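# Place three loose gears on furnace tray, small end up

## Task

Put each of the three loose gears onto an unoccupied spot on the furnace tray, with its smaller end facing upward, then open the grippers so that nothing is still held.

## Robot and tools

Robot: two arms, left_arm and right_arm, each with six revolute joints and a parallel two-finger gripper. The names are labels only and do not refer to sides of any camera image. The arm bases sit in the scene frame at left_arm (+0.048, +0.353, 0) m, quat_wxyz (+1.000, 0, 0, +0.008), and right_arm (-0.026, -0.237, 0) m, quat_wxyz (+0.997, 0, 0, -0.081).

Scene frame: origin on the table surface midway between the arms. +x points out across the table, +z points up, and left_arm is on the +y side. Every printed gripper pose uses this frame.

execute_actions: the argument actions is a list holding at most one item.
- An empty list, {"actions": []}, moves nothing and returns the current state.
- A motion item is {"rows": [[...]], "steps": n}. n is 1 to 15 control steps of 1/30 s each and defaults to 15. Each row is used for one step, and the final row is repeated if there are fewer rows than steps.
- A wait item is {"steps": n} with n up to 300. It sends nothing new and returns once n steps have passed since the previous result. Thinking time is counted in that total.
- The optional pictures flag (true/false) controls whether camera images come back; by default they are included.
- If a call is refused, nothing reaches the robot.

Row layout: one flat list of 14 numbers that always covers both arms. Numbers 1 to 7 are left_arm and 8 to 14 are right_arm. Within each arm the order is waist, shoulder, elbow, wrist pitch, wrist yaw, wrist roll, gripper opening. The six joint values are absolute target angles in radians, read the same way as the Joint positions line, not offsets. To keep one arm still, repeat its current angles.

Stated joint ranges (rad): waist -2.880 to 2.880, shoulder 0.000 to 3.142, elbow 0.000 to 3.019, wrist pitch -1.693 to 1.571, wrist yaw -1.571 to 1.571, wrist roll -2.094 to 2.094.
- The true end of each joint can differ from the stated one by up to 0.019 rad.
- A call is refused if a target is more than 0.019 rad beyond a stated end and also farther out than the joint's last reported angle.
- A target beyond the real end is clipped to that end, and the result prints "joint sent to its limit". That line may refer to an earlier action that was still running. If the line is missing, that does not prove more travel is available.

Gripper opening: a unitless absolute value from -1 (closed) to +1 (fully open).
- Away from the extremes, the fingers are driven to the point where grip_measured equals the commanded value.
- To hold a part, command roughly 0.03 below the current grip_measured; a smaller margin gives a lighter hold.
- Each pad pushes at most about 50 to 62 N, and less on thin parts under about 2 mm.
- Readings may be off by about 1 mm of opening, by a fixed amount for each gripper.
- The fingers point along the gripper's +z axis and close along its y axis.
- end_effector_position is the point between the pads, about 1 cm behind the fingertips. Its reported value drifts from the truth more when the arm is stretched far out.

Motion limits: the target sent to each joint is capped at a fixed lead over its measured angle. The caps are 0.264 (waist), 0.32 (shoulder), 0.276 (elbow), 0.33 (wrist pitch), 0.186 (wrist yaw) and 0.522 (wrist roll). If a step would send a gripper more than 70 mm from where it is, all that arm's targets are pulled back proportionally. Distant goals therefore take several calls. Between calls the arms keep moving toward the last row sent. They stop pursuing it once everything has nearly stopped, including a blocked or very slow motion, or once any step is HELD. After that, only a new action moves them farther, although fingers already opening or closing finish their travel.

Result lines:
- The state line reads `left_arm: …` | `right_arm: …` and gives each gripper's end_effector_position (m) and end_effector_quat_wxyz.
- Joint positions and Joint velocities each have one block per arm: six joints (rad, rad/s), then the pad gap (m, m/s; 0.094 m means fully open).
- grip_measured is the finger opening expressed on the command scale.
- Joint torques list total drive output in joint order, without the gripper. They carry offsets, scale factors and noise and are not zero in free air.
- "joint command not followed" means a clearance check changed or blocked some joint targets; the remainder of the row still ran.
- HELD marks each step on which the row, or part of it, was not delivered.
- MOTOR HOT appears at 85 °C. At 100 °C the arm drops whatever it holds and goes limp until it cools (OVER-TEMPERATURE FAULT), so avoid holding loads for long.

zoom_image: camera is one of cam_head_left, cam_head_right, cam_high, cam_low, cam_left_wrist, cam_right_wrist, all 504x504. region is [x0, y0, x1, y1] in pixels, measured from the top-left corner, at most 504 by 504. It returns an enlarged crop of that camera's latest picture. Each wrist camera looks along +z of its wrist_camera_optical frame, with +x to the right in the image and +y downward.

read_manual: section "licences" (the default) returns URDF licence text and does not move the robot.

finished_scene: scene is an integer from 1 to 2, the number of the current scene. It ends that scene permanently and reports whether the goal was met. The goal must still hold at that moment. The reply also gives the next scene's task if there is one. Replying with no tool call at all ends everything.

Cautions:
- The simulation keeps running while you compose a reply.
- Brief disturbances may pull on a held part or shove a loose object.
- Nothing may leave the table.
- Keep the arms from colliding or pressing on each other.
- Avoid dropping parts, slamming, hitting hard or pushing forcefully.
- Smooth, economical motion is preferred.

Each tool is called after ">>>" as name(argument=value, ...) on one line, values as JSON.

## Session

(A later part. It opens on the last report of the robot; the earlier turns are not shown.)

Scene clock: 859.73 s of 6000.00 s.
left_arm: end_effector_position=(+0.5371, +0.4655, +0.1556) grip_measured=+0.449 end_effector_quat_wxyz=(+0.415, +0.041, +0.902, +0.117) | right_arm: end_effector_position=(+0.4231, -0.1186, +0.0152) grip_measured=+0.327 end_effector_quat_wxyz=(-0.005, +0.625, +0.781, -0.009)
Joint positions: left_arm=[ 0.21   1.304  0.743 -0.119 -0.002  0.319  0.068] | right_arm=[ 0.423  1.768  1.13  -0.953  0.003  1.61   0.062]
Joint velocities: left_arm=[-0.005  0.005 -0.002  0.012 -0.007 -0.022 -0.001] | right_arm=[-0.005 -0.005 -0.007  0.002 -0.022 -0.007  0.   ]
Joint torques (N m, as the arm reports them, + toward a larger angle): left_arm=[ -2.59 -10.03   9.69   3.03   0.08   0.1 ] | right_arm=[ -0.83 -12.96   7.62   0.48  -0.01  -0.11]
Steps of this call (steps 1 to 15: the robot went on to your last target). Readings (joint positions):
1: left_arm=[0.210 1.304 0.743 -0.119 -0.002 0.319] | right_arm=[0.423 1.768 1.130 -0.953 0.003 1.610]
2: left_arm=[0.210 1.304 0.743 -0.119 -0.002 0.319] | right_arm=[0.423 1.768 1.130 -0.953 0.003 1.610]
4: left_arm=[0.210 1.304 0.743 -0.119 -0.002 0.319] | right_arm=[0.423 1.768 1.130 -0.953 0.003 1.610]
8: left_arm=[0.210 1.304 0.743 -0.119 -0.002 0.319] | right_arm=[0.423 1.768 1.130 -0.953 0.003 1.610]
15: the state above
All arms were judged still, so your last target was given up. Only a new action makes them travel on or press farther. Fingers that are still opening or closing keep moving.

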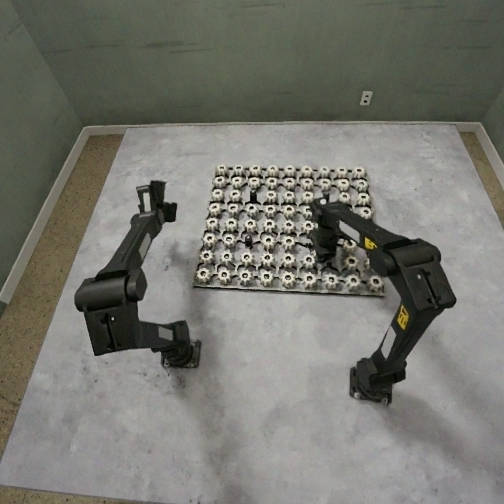

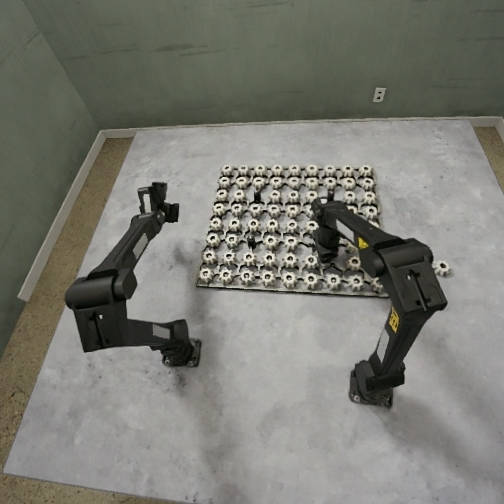

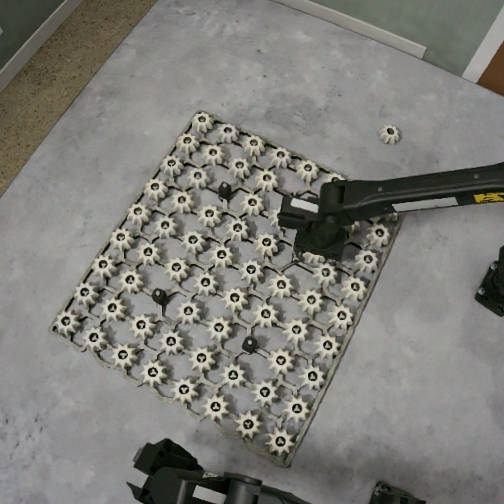

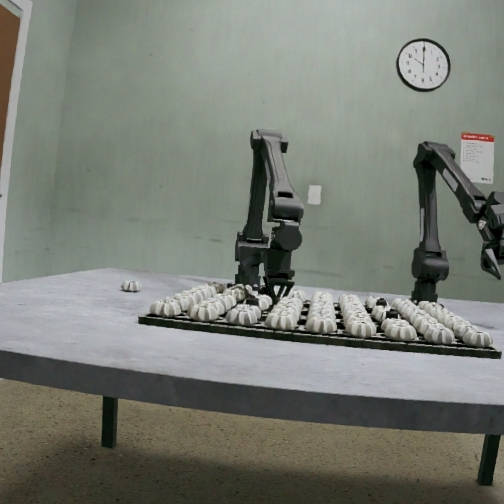

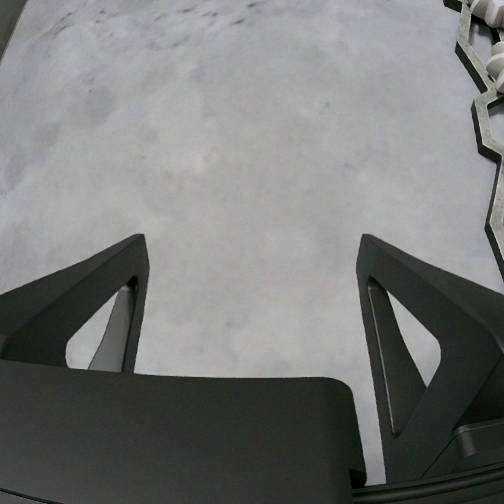

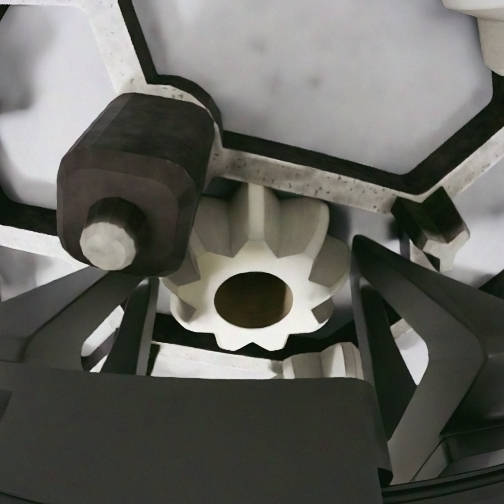

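>>> execute_actions(actions=[{"rows":[[0.200,1.295,0.750,-0.100,0,0.33,0.45,0.413,1.787,1.136,-0.942,0,1.597,0.32],[0.200,1.295,0.750,-0.100,0,0.33,0.45,0.413,1.790,1.136,-0.941,0,1.597,0.31],[0.200,1.295,0.750,-0.100,0,0.33,0.45,0.413,1.792,1.136,-0.940,0,1.597,0.30],[0.200,1.295,0.750,-0.100,0,0.33,0.45,0.413,1.792,1.136,-0.940,0,1.597,0.29],[0.200,1.295,0.750,-0.100,0,0.33,0.45,0.413,1.792,1.136,-0.940,0,1.597,0.28],[0.200,1.295,0.750,-0.100,0,0.33,0.45,0.413,1.792,1.136,-0.940,0,1.597,0.27],[0.200,1.295,0.750,-0.100,0,0.33,0.45,0.413,1.792,1.136,-0.940,0,1.597,0.26],[0.200,1.295,0.750,-0.100,0,0.33,0.45,0.413,1.792,1.136,-0.940,0,1.597,0.25],[0.200,1.295,0.750,-0.100,0,0.33,0.45,0.413,1.792,1.136,-0.940,0,1.597,0.235],[0.200,1.295,0.750,-0.100,0,0.33,0.45,0.413,1.792,1.136,-0.940,0,1.597,0.22],[0.200,1.295,0.750,-0.100,0,0.33,0.45,0.413,1.792,1.136,-0.940,0,1.597,0.205],[0.200,1.295,0.750,-0.100,0,0.33,0.45,0.413,1.792,1.136,-0.940,0,1.597,0.19],[0.200,1.295,0.750,-0.100,0,0.33,0.45,0.413,1.792,1.136,-0.940,0,1.597,0.175],[0.200,1.295,0.750,-0.100,0,0.33,0.45,0.413,1.792,1.136,-0.940,0,1.597,0.16],[0.200,1.295,0.750,-0.100,0,0.33,0.45,0.413,1.792,1.136,-0.940,0,1.597,0.15]],"steps":15}], pictures=false)

>>> execute_actions(actions=[{"steps":10}])

Scene clock: 876.20 s of 6000.00 s.
left_arm: end_effector_position=(+0.5371, +0.4655, +0.1556) grip_measured=+0.449 end_effector_quat_wxyz=(+0.415, +0.041, +0.902, +0.117) | right_arm: end_effector_position=(+0.4234, -0.1185, +0.0147) grip_measured=+0.231 end_effector_quat_wxyz=(-0.004, +0.624, +0.781, -0.009)
Joint positions: left_arm=[ 0.21   1.304  0.743 -0.119 -0.002  0.319  0.068] | right_arm=[ 0.423  1.769  1.13  -0.951  0.003  1.609  0.058]
Joint velocities: left_arm=[-0.015 -0.015  0.007  0.012 -0.022 -0.007  0.   ] | right_arm=[ 0.005 -0.015 -0.002  0.017 -0.066  0.037  0.001]
Joint torques (N m, as the arm reports them, + toward a larger angle): left_arm=[-2.52 -9.85  9.71  3.    0.07  0.08] | right_arm=[  0.   -12.97   7.85   0.32  -0.03  -0.07]
Steps of this call (steps 1 to 90: nothing new was sent; then 12.97 s passed at rest; steps 91 to 105: all 15 steps of this action). Readings (joint positions):
91: left_arm=[0.210 1.304 0.743 -0.119 -0.002 0.319] | right_arm=[0.423 1.768 1.130 -0.953 0.003 1.610]
92: left_arm=[0.210 1.304 0.743 -0.119 -0.002 0.319] | right_arm=[0.423 1.768 1.130 -0.953 0.003 1.610]
94: left_arm=[0.210 1.304 0.743 -0.119 -0.002 0.319] | right_arm=[0.423 1.769 1.130 -0.952 0.003 1.610]
98: left_arm=[0.210 1.304 0.743 -0.119 -0.002 0.319] | right_arm=[0.423 1.769 1.130 -0.951 0.003 1.609]
105: the state above

Scene clock: 876.53 s of 6000.00 s.
left_arm: end_effector_position=(+0.5371, +0.4655, +0.1556) grip_measured=+0.449 end_effector_quat_wxyz=(+0.415, +0.041, +0.902, +0.117) | right_arm: end_effector_position=(+0.4234, -0.1185, +0.0147) grip_measured=+0.231 end_effector_quat_wxyz=(-0.004, +0.624, +0.781, -0.009)
Joint positions: left_arm=[ 0.21   1.304  0.743 -0.119 -0.002  0.319  0.068] | right_arm=[ 0.423  1.769  1.13  -0.951  0.003  1.609  0.058]
Joint velocities: left_arm=[-0.005 -0.005  0.002  0.012 -0.037  0.022 -0.001] | right_arm=[-0.015 -0.005  0.027  0.002 -0.081 -0.022  0.001]
Joint torques (N m, as the arm reports them, + toward a larger angle): left_arm=[-2.35 -9.81  9.68  3.02  0.06  0.1 ] | right_arm=[  0.33 -12.59   7.91   0.33   0.03  -0.09]
Steps of this call (steps 1 to 10: the robot went on to your last target). Readings (joint positions):
1: left_arm=[0.210 1.304 0.743 -0.119 -0.002 0.319] | right_arm=[0.423 1.769 1.130 -0.951 0.003 1.609]
2: left_arm=[0.210 1.304 0.743 -0.119 -0.002 0.319] | right_arm=[0.423 1.769 1.130 -0.951 0.003 1.609]
4: left_arm=[0.210 1.304 0.743 -0.119 -0.002 0.319] | right_arm=[0.423 1.769 1.130 -0.951 0.003 1.609]
8: left_arm=[0.210 1.304 0.743 -0.119 -0.002 0.319] | right_arm=[0.423 1.769 1.130 -0.951 0.003 1.609]
10: the state above

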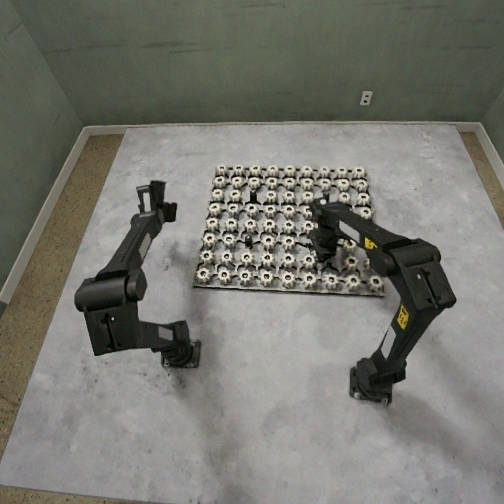

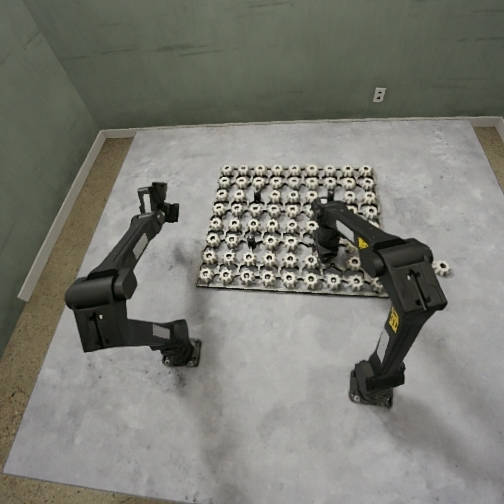

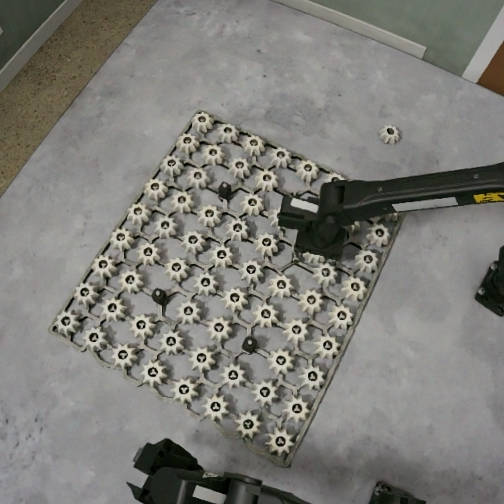

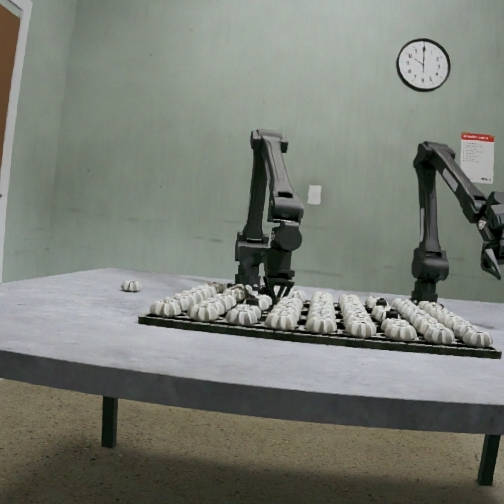

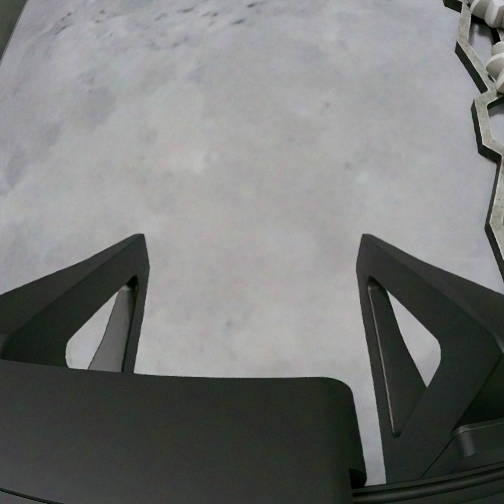

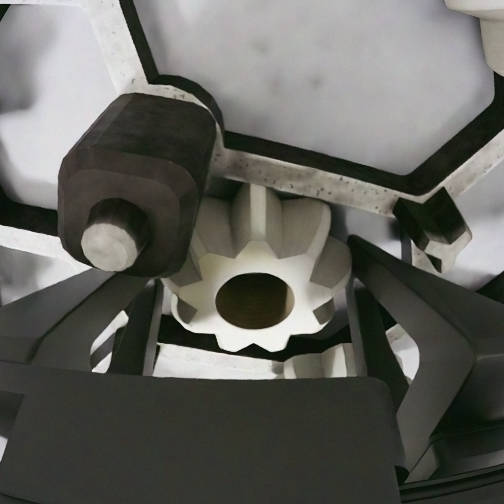

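>>> execute_actions(actions=[{"rows":[[0.200,1.295,0.750,-0.100,0,0.33,0.45,0.413,1.780,1.136,-0.940,0,1.597,0.15],[0.200,1.295,0.750,-0.100,0,0.33,0.45,0.413,1.768,1.136,-0.940,0,1.597,0.15],[0.200,1.295,0.750,-0.100,0,0.33,0.45,0.413,1.758,1.136,-0.939,0,1.597,0.15],[0.200,1.295,0.750,-0.100,0,0.33,0.45,0.413,1.752,1.136,-0.938,0,1.597,0.15],[0.200,1.295,0.750,-0.100,0,0.33,0.45,0.413,1.749,1.136,-0.936,0,1.597,0.15],[0.200,1.295,0.750,-0.100,0,0.33,0.45,0.413,1.746,1.136,-0.934,0,1.597,0.15],[0.200,1.295,0.750,-0.100,0,0.33,0.45,0.413,1.743,1.136,-0.932,0,1.597,0.15],[0.200,1.295,0.750,-0.100,0,0.33,0.45,0.413,1.740,1.136,-0.930,0,1.597,0.15],[0.200,1.295,0.750,-0.100,0,0.33,0.45,0.413,1.738,1.136,-0.928,0,1.597,0.15],[0.200,1.295,0.750,-0.100,0,0.33,0.45,0.413,1.736,1.136,-0.926,0,1.597,0.15],[0.200,1.295,0.750,-0.100,0,0.33,0.45,0.413,1.734,1.136,-0.924,0,1.597,0.15],[0.200,1.295,0.750,-0.100,0,0.33,0.45,0.413,1.733,1.136,-0.922,0,1.597,0.15],[0.200,1.295,0.750,-0.100,0,0.33,0.45,0.413,1.732,1.136,-0.920,0,1.597,0.15]],"steps":15}], pictures=false)

>>> execute_actions(actions=[{"steps":15}])

Scene clock: 894.20 s of 6000.00 s.
left_arm: end_effector_position=(+0.5371, +0.4655, +0.1556) grip_measured=+0.449 end_effector_quat_wxyz=(+0.415, +0.041, +0.902, +0.117) | right_arm: end_effector_position=(+0.4257, -0.1179, +0.0149) grip_measured=+0.231 end_effector_quat_wxyz=(-0.002, +0.624, +0.781, -0.005)
Joint positions: left_arm=[ 0.21   1.304  0.743 -0.119 -0.002  0.319  0.068] | right_arm=[ 0.423  1.769  1.13  -0.941  0.003  1.609  0.058]
Joint velocities: left_arm=[-0.005  0.005  0.007 -0.012  0.007  0.051 -0.001] | right_arm=[-0.005  0.005 -0.007  0.032 -0.022 -0.007 -0.001]
Joint torques (N m, as the arm reports them, + toward a larger angle): left_arm=[-2.46 -9.92  9.67  3.01  0.07  0.09] | right_arm=[ -0.37 -18.     7.81   0.75  -0.02  -0.14]
Steps of this call (steps 1 to 15: the robot went on to your last target; steps 16 to 90: nothing new was sent; then 14.17 s passed at rest; steps 91 to 105: all 15 steps of this action). Readings (joint positions):
91: left_arm=[0.210 1.304 0.743 -0.119 -0.002 0.319] | right_arm=[0.423 1.769 1.130 -0.951 0.003 1.609]
92: left_arm=[0.210 1.304 0.743 -0.119 -0.002 0.319] | right_arm=[0.423 1.769 1.130 -0.951 0.003 1.609]
94: left_arm=[0.210 1.304 0.743 -0.119 -0.002 0.319] | right_arm=[0.423 1.769 1.130 -0.951 0.003 1.609]
98: left_arm=[0.210 1.304 0.743 -0.119 -0.002 0.319] | right_arm=[0.423 1.769 1.130 -0.950 0.003 1.609]
105: the state above

Scene clock: 894.70 s of 6000.00 s.
left_arm: end_effector_position=(+0.5371, +0.4655, +0.1556) grip_measured=+0.449 end_effector_quat_wxyz=(+0.415, +0.041, +0.902, +0.117) | right_arm: end_effector_position=(+0.4261, -0.1178, +0.0149) grip_measured=+0.231 end_effector_quat_wxyz=(-0.001, +0.624, +0.781, -0.004)
Joint positions: left_arm=[ 0.21   1.304  0.743 -0.119 -0.002  0.319  0.068] | right_arm=[ 0.423  1.769  1.13  -0.94   0.003  1.609  0.058]
Joint velocities: left_arm=[-0.015 -0.005 -0.007  0.012 -0.022 -0.037 -0.   ] | right_arm=[-0.015 -0.005 -0.002  0.002  0.022 -0.007 -0.   ]
Joint torques (N m, as the arm reports them, + toward a larger angle): left_arm=[-2.5  -9.88  9.65  3.    0.07  0.09] | right_arm=[ -0.36 -16.83   8.05   0.91   0.06  -0.07]
Steps of this call (steps 1 to 15: the robot went on to your last target). Readings (joint positions):
1: left_arm=[0.210 1.304 0.743 -0.119 -0.002 0.319] | right_arm=[0.423 1.769 1.130 -0.941 0.003 1.609]
2: left_arm=[0.210 1.304 0.743 -0.119 -0.002 0.319] | right_arm=[0.423 1.769 1.130 -0.940 0.003 1.609]
4: left_arm=[0.210 1.304 0.743 -0.119 -0.002 0.319] | right_arm=[0.423 1.769 1.130 -0.940 0.003 1.609]
8: left_arm=[0.210 1.304 0.743 -0.119 -0.002 0.319] | right_arm=[0.423 1.769 1.130 -0.940 0.003 1.609]
15: the state above
All arms were judged still, so your last target was given up. Only a new action makes them travel on or press farther. Fingers that are still opening or closing keep moving.

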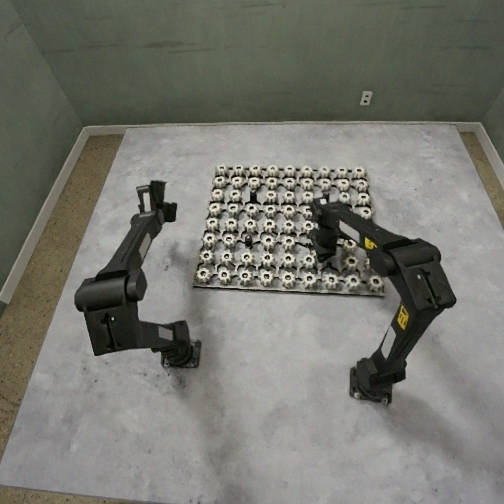

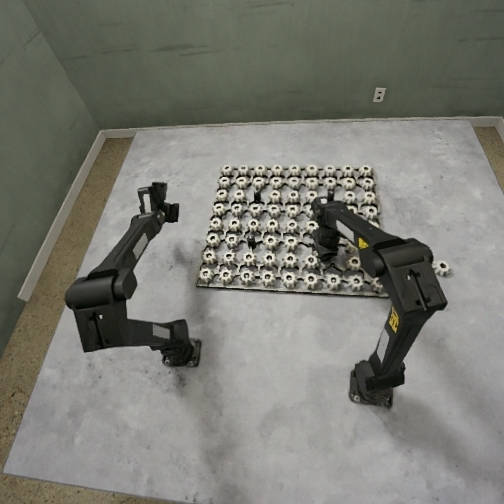

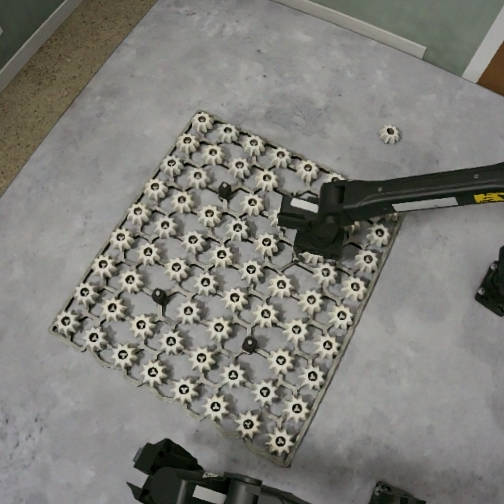

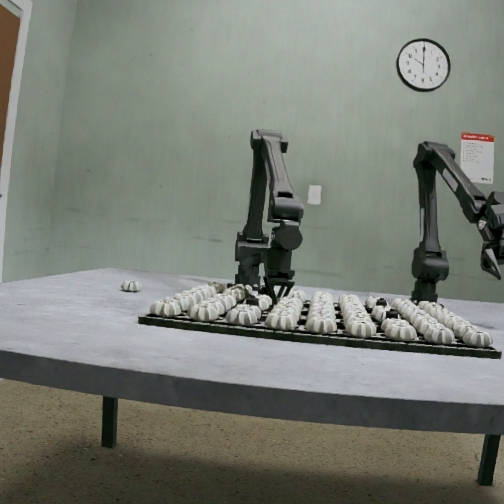

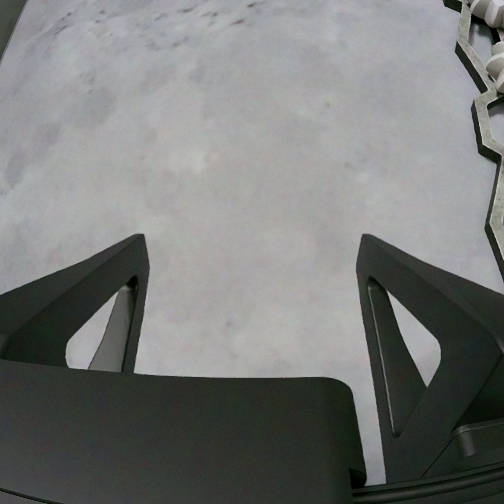

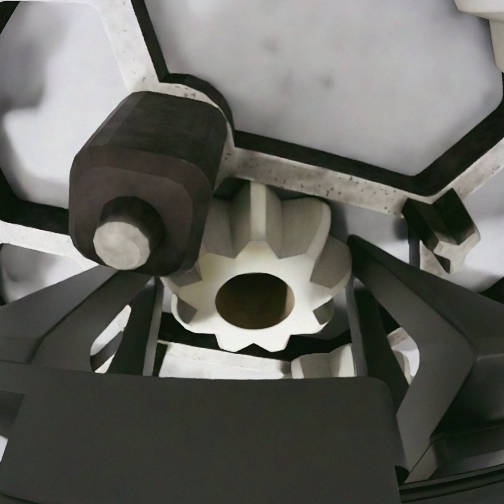

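>>> execute_actions(actions=[{"rows":[[0.200,1.295,0.750,-0.100,0,0.33,0.45,0.413,1.730,1.136,-0.920,0,1.597,0.15],[0.200,1.295,0.750,-0.100,0,0.33,0.45,0.413,1.728,1.136,-0.920,0,1.597,0.15],[0.200,1.295,0.750,-0.100,0,0.33,0.45,0.413,1.726,1.136,-0.920,0,1.597,0.15],[0.200,1.295,0.750,-0.100,0,0.33,0.45,0.413,1.724,1.136,-0.920,0,1.597,0.15],[0.200,1.295,0.750,-0.100,0,0.33,0.45,0.413,1.722,1.136,-0.920,0,1.597,0.15],[0.200,1.295,0.750,-0.100,0,0.33,0.45,0.413,1.720,1.136,-0.920,0,1.597,0.15],[0.200,1.295,0.750,-0.100,0,0.33,0.45,0.413,1.718,1.136,-0.920,0,1.597,0.15]],"steps":15}], pictures=false)

>>> execute_actions(actions=[{"steps":15}])

Scene clock: 901.10 s of 6000.00 s.
left_arm: end_effector_position=(+0.5371, +0.4655, +0.1556) grip_measured=+0.449 end_effector_quat_wxyz=(+0.415, +0.041, +0.902, +0.117) | right_arm: end_effector_position=(+0.4261, -0.1178, +0.0152) grip_measured=+0.231 end_effector_quat_wxyz=(+0.000, +0.624, +0.781, -0.002)
Joint positions: left_arm=[ 0.21   1.304  0.743 -0.119 -0.002  0.319  0.068] | right_arm=[ 0.423  1.766  1.127 -0.935  0.003  1.609  0.058]
Joint velocities: left_arm=[-0.005 -0.005  0.007 -0.007  0.051 -0.022 -0.   ] | right_arm=[-0.005 -0.005  0.002  0.012  0.022 -0.007 -0.   ]
Joint torques (N m, as the arm reports them, + toward a larger angle): left_arm=[-2.53 -9.9   9.72  3.04  0.06  0.1 ] | right_arm=[ -1.37 -18.02   8.21   0.63   0.04  -0.15]
Steps of this call (steps 1 to 90: nothing new was sent; then 2.90 s passed at rest; steps 91 to 105: all 15 steps of this action). Readings (joint positions):
91: left_arm=[0.210 1.304 0.743 -0.119 -0.002 0.319] | right_arm=[0.423 1.769 1.130 -0.940 0.003 1.609]
92: left_arm=[0.210 1.304 0.743 -0.119 -0.002 0.319] | right_arm=[0.423 1.769 1.130 -0.940 0.003 1.609]
94: left_arm=[0.210 1.304 0.743 -0.119 -0.002 0.319] | right_arm=[0.423 1.768 1.129 -0.939 0.003 1.609]
98: left_arm=[0.210 1.304 0.743 -0.119 -0.002 0.319] | right_arm=[0.423 1.766 1.127 -0.935 0.003 1.609]
105: the state above

Scene clock: 901.60 s of 6000.00 s.
left_arm: end_effector_position=(+0.5371, +0.4655, +0.1556) grip_measured=+0.449 end_effector_quat_wxyz=(+0.415, +0.041, +0.902, +0.117) | right_arm: end_effector_position=(+0.4261, -0.1178, +0.0152) grip_measured=+0.231 end_effector_quat_wxyz=(+0.000, +0.624, +0.781, -0.002)
Joint positions: left_arm=[ 0.21   1.304  0.743 -0.119 -0.002  0.319  0.068] | right_arm=[ 0.423  1.766  1.127 -0.935  0.003  1.609  0.058]
Joint velocities: left_arm=[-0.015 -0.005  0.007 -0.007 -0.11   0.037 -0.   ] | right_arm=[-0.034 -0.024 -0.002 -0.007 -0.081 -0.022  0.001]
Joint torques (N m, as the arm reports them, + toward a larger angle): left_arm=[-2.47 -9.92  9.7   3.04  0.07  0.09] | right_arm=[ -0.01 -18.66   8.43   0.69   0.04  -0.11]
Steps of this call (steps 1 to 15: the robot went on to your last target). Readings (joint positions):
1: left_arm=[0.210 1.304 0.743 -0.119 -0.002 0.319] | right_arm=[0.423 1.766 1.127 -0.935 0.003 1.609]
2: left_arm=[0.210 1.304 0.743 -0.119 -0.002 0.319] | right_arm=[0.423 1.766 1.127 -0.935 0.003 1.609]
4: left_arm=[0.210 1.304 0.743 -0.119 -0.002 0.319] | right_arm=[0.423 1.766 1.127 -0.935 0.003 1.609]
8: left_arm=[0.210 1.304 0.743 -0.119 -0.002 0.319] | right_arm=[0.423 1.766 1.127 -0.935 0.003 1.609]
15: the state above
All arms were judged still, so your last target was given up. Only a new action makes them travel on or press farther. Fingers that are still opening or closing keep moving.

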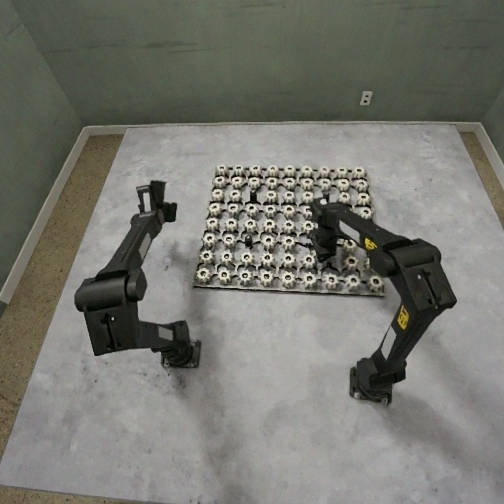

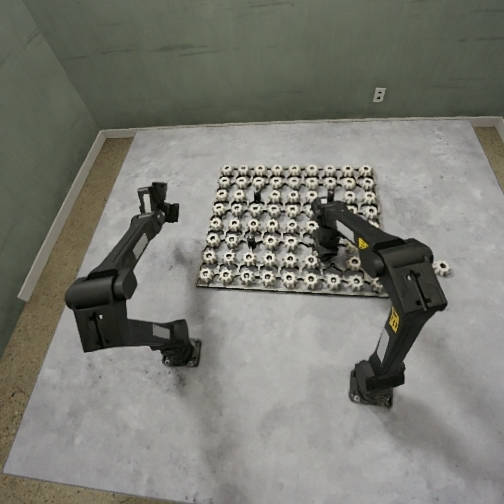

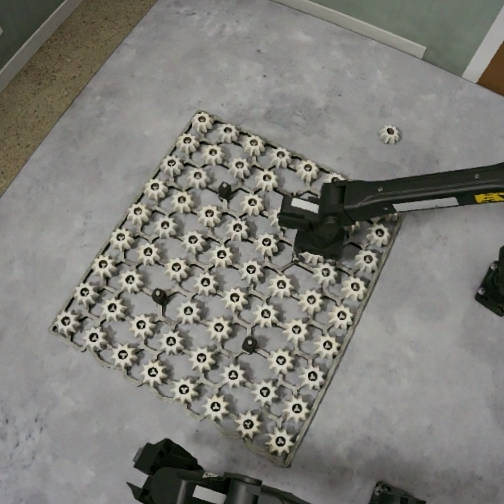

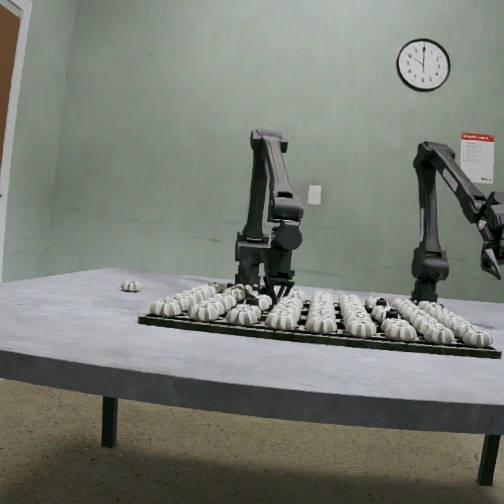

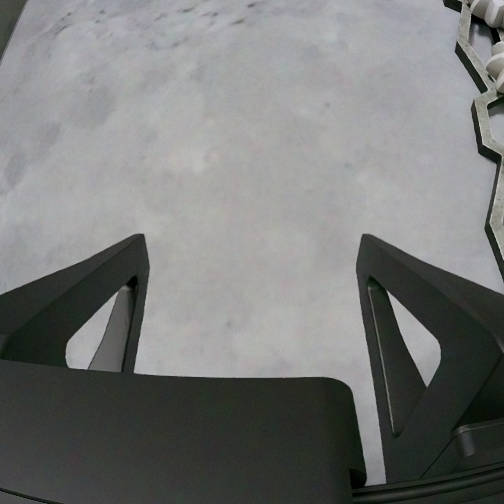

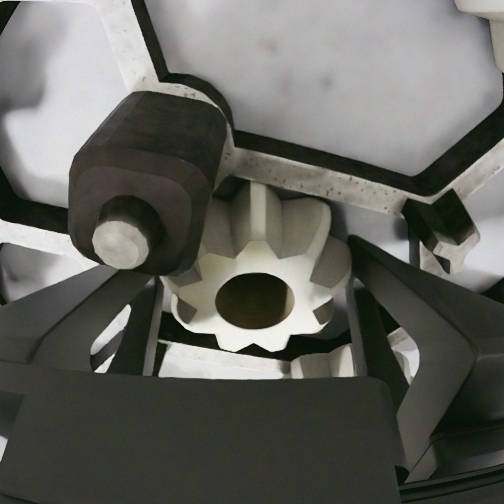

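>>> execute_actions(actions=[{"rows":[[0.200,1.295,0.750,-0.100,0,0.33,0.45,0.413,1.718,1.142,-0.922,0,1.597,0.15],[0.200,1.295,0.750,-0.100,0,0.33,0.45,0.413,1.716,1.148,-0.922,0,1.597,0.15],[0.200,1.295,0.750,-0.100,0,0.33,0.45,0.413,1.714,1.154,-0.922,0,1.597,0.15],[0.200,1.295,0.750,-0.100,0,0.33,0.45,0.413,1.712,1.158,-0.922,0,1.597,0.15],[0.200,1.295,0.750,-0.100,0,0.33,0.45,0.413,1.710,1.158,-0.922,0,1.597,0.15],[0.200,1.295,0.750,-0.100,0,0.33,0.45,0.413,1.708,1.158,-0.922,0,1.597,0.15],[0.200,1.295,0.750,-0.100,0,0.33,0.45,0.413,1.706,1.158,-0.922,0,1.597,0.15],[0.200,1.295,0.750,-0.100,0,0.33,0.45,0.413,1.704,1.158,-0.922,0,1.597,0.15]],"steps":15}], pictures=false)

>>> execute_actions(actions=[{"steps":15}])

Scene clock: 909.83 s of 6000.00 s.
left_arm: end_effector_position=(+0.5371, +0.4655, +0.1556) grip_measured=+0.449 end_effector_quat_wxyz=(+0.415, +0.041, +0.902, +0.117) | right_arm: end_effector_position=(+0.4272, -0.1175, +0.0179) grip_measured=+0.231 end_effector_quat_wxyz=(+0.003, +0.624, +0.781, +0.001)
Joint positions: left_arm=[ 0.21   1.304  0.743 -0.119 -0.002  0.319  0.068] | right_arm=[ 0.423  1.76   1.127 -0.933  0.003  1.609  0.058]
Joint velocities: left_arm=[ 0.005 -0.005 -0.002 -0.002 -0.007  0.066  0.   ] | right_arm=[-0.005 -0.015  0.007  0.012  0.022 -0.051 -0.   ]
Joint torques (N m, as the arm reports them, + toward a larger angle): left_arm=[-2.5  -9.79  9.71  3.01  0.07  0.09] | right_arm=[  0.05 -18.06  10.09   0.04  -0.05  -0.13]
Steps of this call (steps 1 to 90: nothing new was sent; then 4.73 s passed at rest; steps 91 to 105: all 15 steps of this action). Readings (joint positions):
91: left_arm=[0.210 1.304 0.743 -0.119 -0.002 0.319] | right_arm=[0.423 1.766 1.127 -0.935 0.003 1.609]
92: left_arm=[0.210 1.304 0.743 -0.119 -0.002 0.319] | right_arm=[0.423 1.766 1.127 -0.935 0.003 1.609]
94: left_arm=[0.210 1.304 0.743 -0.119 -0.002 0.319] | right_arm=[0.423 1.766 1.127 -0.935 0.003 1.609]
98: left_arm=[0.210 1.304 0.743 -0.119 -0.002 0.319] | right_arm=[0.423 1.765 1.127 -0.933 0.003 1.609]
105: the state above

Scene clock: 910.33 s of 6000.00 s.
left_arm: end_effector_position=(+0.5371, +0.4655, +0.1556) grip_measured=+0.449 end_effector_quat_wxyz=(+0.415, +0.041, +0.902, +0.117) | right_arm: end_effector_position=(+0.4272, -0.1175, +0.0179) grip_measured=+0.231 end_effector_quat_wxyz=(+0.003, +0.624, +0.781, +0.001)
Joint positions: left_arm=[ 0.21   1.304  0.743 -0.119 -0.002  0.319  0.068] | right_arm=[ 0.423  1.76   1.127 -0.933  0.003  1.609  0.058]
Joint velocities: left_arm=[-0.015 -0.005 -0.007  0.012  0.022  0.022 -0.001] | right_arm=[-0.015 -0.015 -0.017 -0.007 -0.066 -0.051  0.   ]
Joint torques (N m, as the arm reports them, + toward a larger angle): left_arm=[-2.4  -9.88  9.7   3.    0.07  0.08] | right_arm=[  0.36 -18.77  10.29   0.57   0.01  -0.13]
Steps of this call (steps 1 to 15: the robot went on to your last target). Readings (joint positions):
1: left_arm=[0.210 1.304 0.743 -0.119 -0.002 0.319] | right_arm=[0.423 1.760 1.127 -0.933 0.003 1.609]
2: left_arm=[0.210 1.304 0.743 -0.119 -0.002 0.319] | right_arm=[0.423 1.760 1.127 -0.933 0.003 1.609]
4: left_arm=[0.210 1.304 0.743 -0.119 -0.002 0.319] | right_arm=[0.423 1.760 1.127 -0.933 0.003 1.609]
8: left_arm=[0.210 1.304 0.743 -0.119 -0.002 0.319] | right_arm=[0.423 1.760 1.127 -0.933 0.003 1.609]
15: the state above
All arms were judged still, so your last target was given up. Only a new action makes them travel on or press farther. Fingers that are still opening or closing keep moving.

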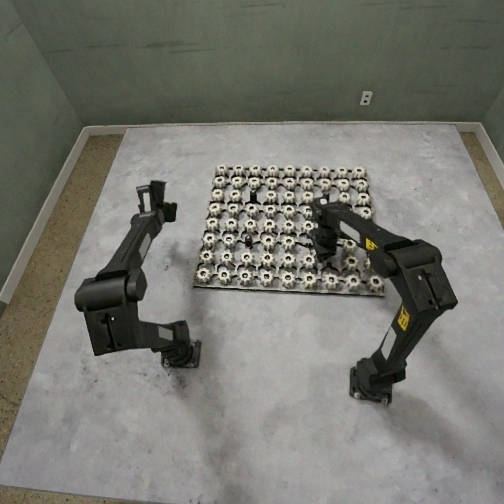

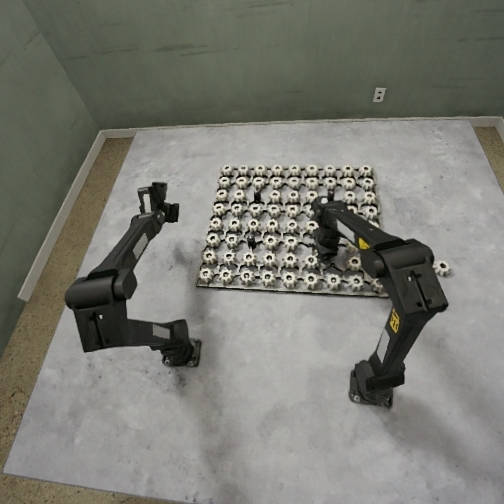

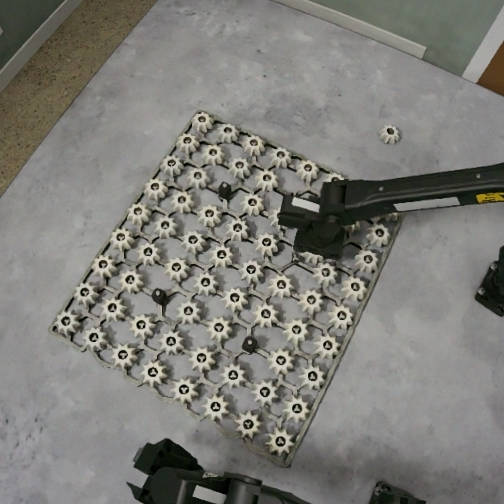

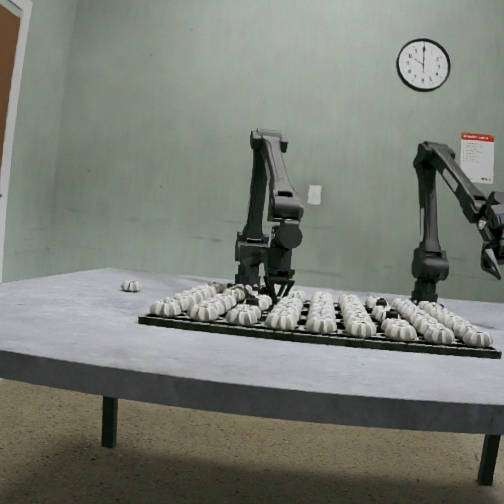

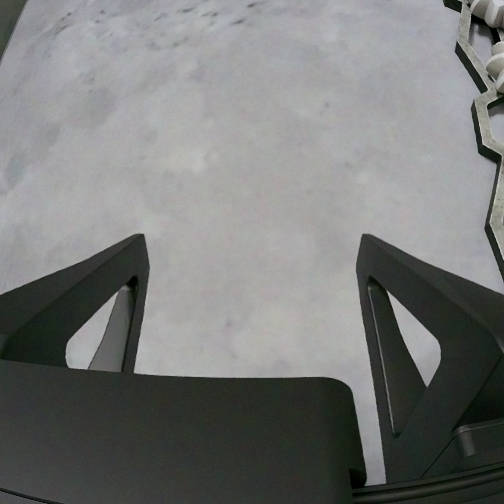

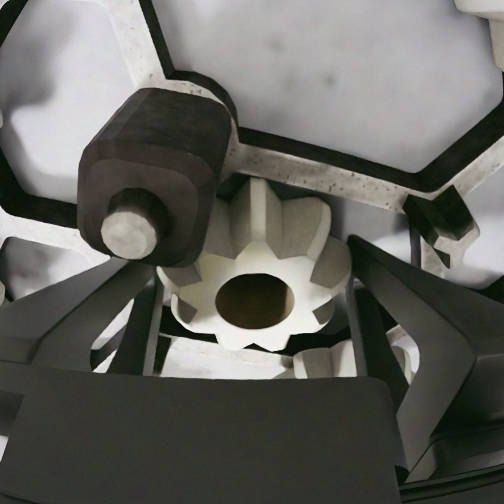

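>>> execute_actions(actions=[{"rows":[[0.200,1.295,0.750,-0.100,0,0.33,0.45,0.413,1.702,1.158,-0.922,0,1.597,0.15],[0.200,1.295,0.750,-0.100,0,0.33,0.45,0.413,1.700,1.158,-0.922,0,1.597,0.15],[0.200,1.295,0.750,-0.100,0,0.33,0.45,0.413,1.698,1.158,-0.922,0,1.597,0.15],[0.200,1.295,0.750,-0.100,0,0.33,0.45,0.413,1.696,1.158,-0.922,0,1.597,0.15],[0.200,1.295,0.750,-0.100,0,0.33,0.45,0.413,1.694,1.158,-0.922,0,1.597,0.15],[0.200,1.295,0.750,-0.100,0,0.33,0.45,0.413,1.692,1.158,-0.922,0,1.597,0.15],[0.200,1.295,0.750,-0.100,0,0.33,0.45,0.413,1.690,1.158,-0.922,0,1.597,0.15],[0.200,1.295,0.750,-0.100,0,0.33,0.45,0.413,1.688,1.158,-0.922,0,1.597,0.15],[0.200,1.295,0.750,-0.100,0,0.33,0.45,0.413,1.686,1.158,-0.922,0,1.597,0.15],[0.200,1.295,0.750,-0.100,0,0.33,0.45,0.413,1.684,1.158,-0.922,0,1.597,0.15],[0.200,1.295,0.750,-0.100,0,0.33,0.45,0.413,1.682,1.158,-0.922,0,1.597,0.15],[0.200,1.295,0.750,-0.100,0,0.33,0.45,0.413,1.680,1.158,-0.922,0,1.597,0.15],[0.200,1.295,0.750,-0.100,0,0.33,0.45,0.413,1.678,1.158,-0.922,0,1.597,0.15]],"steps":15}], pictures=false)

>>> execute_actions(actions=[{"steps":15}])

Scene clock: 921.40 s of 6000.00 s.
left_arm: end_effector_position=(+0.5371, +0.4655, +0.1556) grip_measured=+0.449 end_effector_quat_wxyz=(+0.415, +0.041, +0.902, +0.117) | right_arm: end_effector_position=(+0.4299, -0.1167, +0.0297) grip_measured=+0.231 end_effector_quat_wxyz=(+0.010, +0.624, +0.781, +0.012)
Joint positions: left_arm=[ 0.21   1.304  0.743 -0.119 -0.002  0.319  0.068] | right_arm=[ 0.423  1.734  1.127 -0.933  0.003  1.609  0.058]
Joint velocities: left_arm=[ 0.005 -0.005 -0.002 -0.002  0.037 -0.007 -0.   ] | right_arm=[-0.005 -0.063 -0.012 -0.017  0.022 -0.007 -0.001]
Joint torques (N m, as the arm reports them, + toward a larger angle): left_arm=[-2.53 -9.88  9.73  2.98  0.07  0.09] | right_arm=[ -0.04 -18.74  10.21   0.62   0.    -0.11]
Steps of this call (steps 1 to 90: nothing new was sent; then 7.57 s passed at rest; steps 91 to 105: all 15 steps of this action). Readings (joint positions):
91: left_arm=[0.210 1.304 0.743 -0.119 -0.002 0.319] | right_arm=[0.423 1.760 1.127 -0.933 0.003 1.609]
92: left_arm=[0.210 1.304 0.743 -0.119 -0.002 0.319] | right_arm=[0.423 1.759 1.127 -0.933 0.003 1.609]
94: left_arm=[0.210 1.304 0.743 -0.119 -0.002 0.319] | right_arm=[0.423 1.759 1.127 -0.933 0.003 1.609]
98: left_arm=[0.210 1.304 0.743 -0.119 -0.002 0.319] | right_arm=[0.423 1.753 1.127 -0.933 0.003 1.609]
105: the state above

Scene clock: 921.90 s of 6000.00 s.
left_arm: end_effector_position=(+0.5371, +0.4655, +0.1556) grip_measured=+0.449 end_effector_quat_wxyz=(+0.415, +0.041, +0.902, +0.117) | right_arm: end_effector_position=(+0.4303, -0.1166, +0.0317) grip_measured=+0.231 end_effector_quat_wxyz=(+0.012, +0.624, +0.781, +0.014)
Joint positions: left_arm=[ 0.21   1.304  0.743 -0.119 -0.002  0.319  0.068] | right_arm=[ 0.423  1.729  1.127 -0.933  0.003  1.609  0.058]
Joint velocities: left_arm=[ 0.005 -0.005 -0.002 -0.002  0.022  0.051  0.   ] | right_arm=[-0.015 -0.015 -0.012 -0.012 -0.066 -0.022  0.   ]
Joint torques (N m, as the arm reports them, + toward a larger angle): left_arm=[-2.55 -9.99  9.67  3.02  0.07  0.09] | right_arm=[ -0.96 -17.7   10.29   0.55   0.11  -0.1 ]
Steps of this call (steps 1 to 15: the robot went on to your last target). Readings (joint positions):
1: left_arm=[0.210 1.304 0.743 -0.119 -0.002 0.319] | right_arm=[0.423 1.732 1.127 -0.933 0.003 1.609]
2: left_arm=[0.210 1.304 0.743 -0.119 -0.002 0.319] | right_arm=[0.423 1.730 1.127 -0.933 0.003 1.609]
4: left_arm=[0.210 1.304 0.743 -0.119 -0.002 0.319] | right_arm=[0.423 1.729 1.127 -0.933 0.003 1.609]
8: left_arm=[0.210 1.304 0.743 -0.119 -0.002 0.319] | right_arm=[0.423 1.729 1.127 -0.933 0.003 1.609]
15: the state above
All arms were judged still, so your last target was given up. Only a new action makes them travel on or press farther. Fingers that are still opening or closing keep moving.

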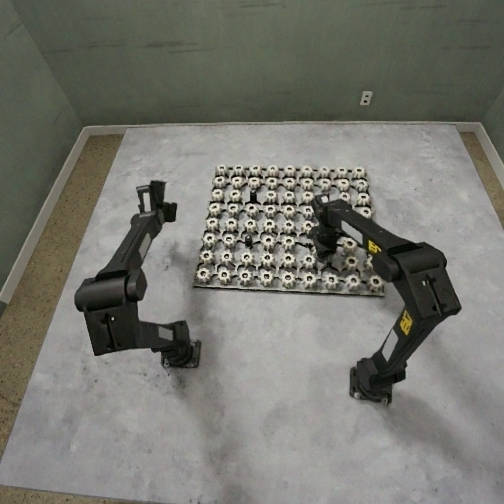

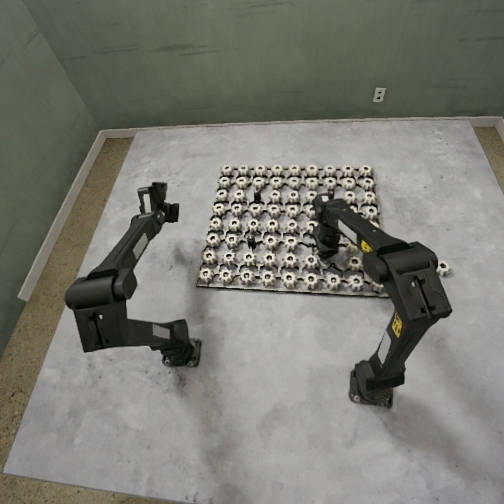

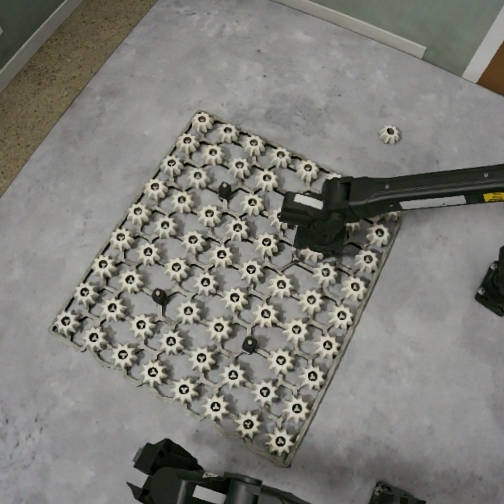

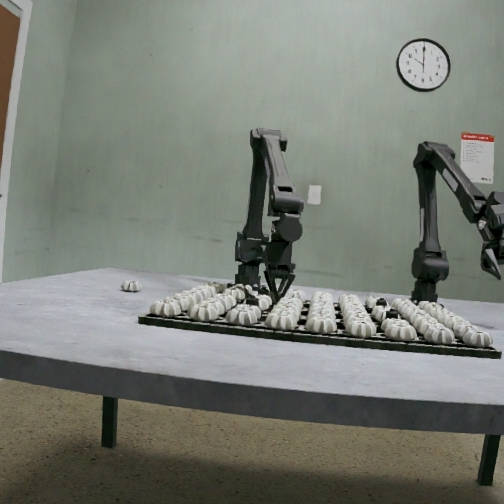

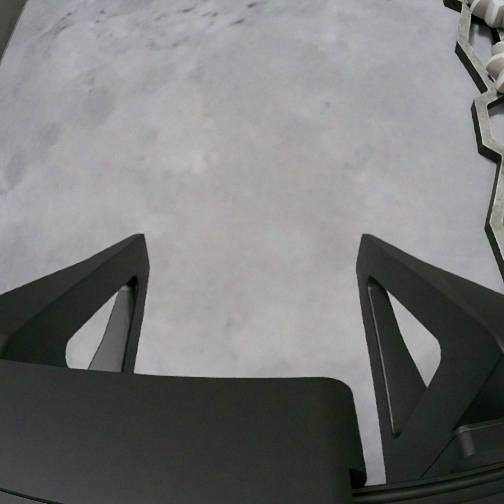

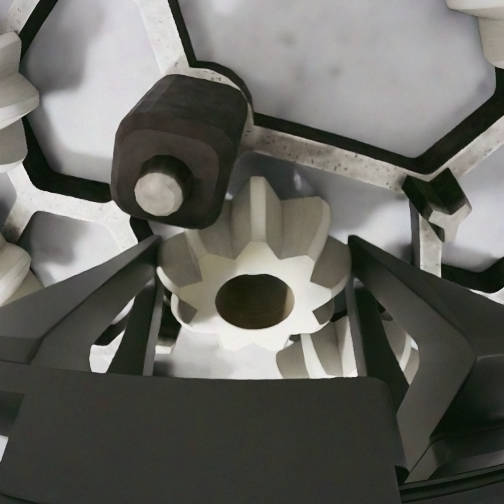

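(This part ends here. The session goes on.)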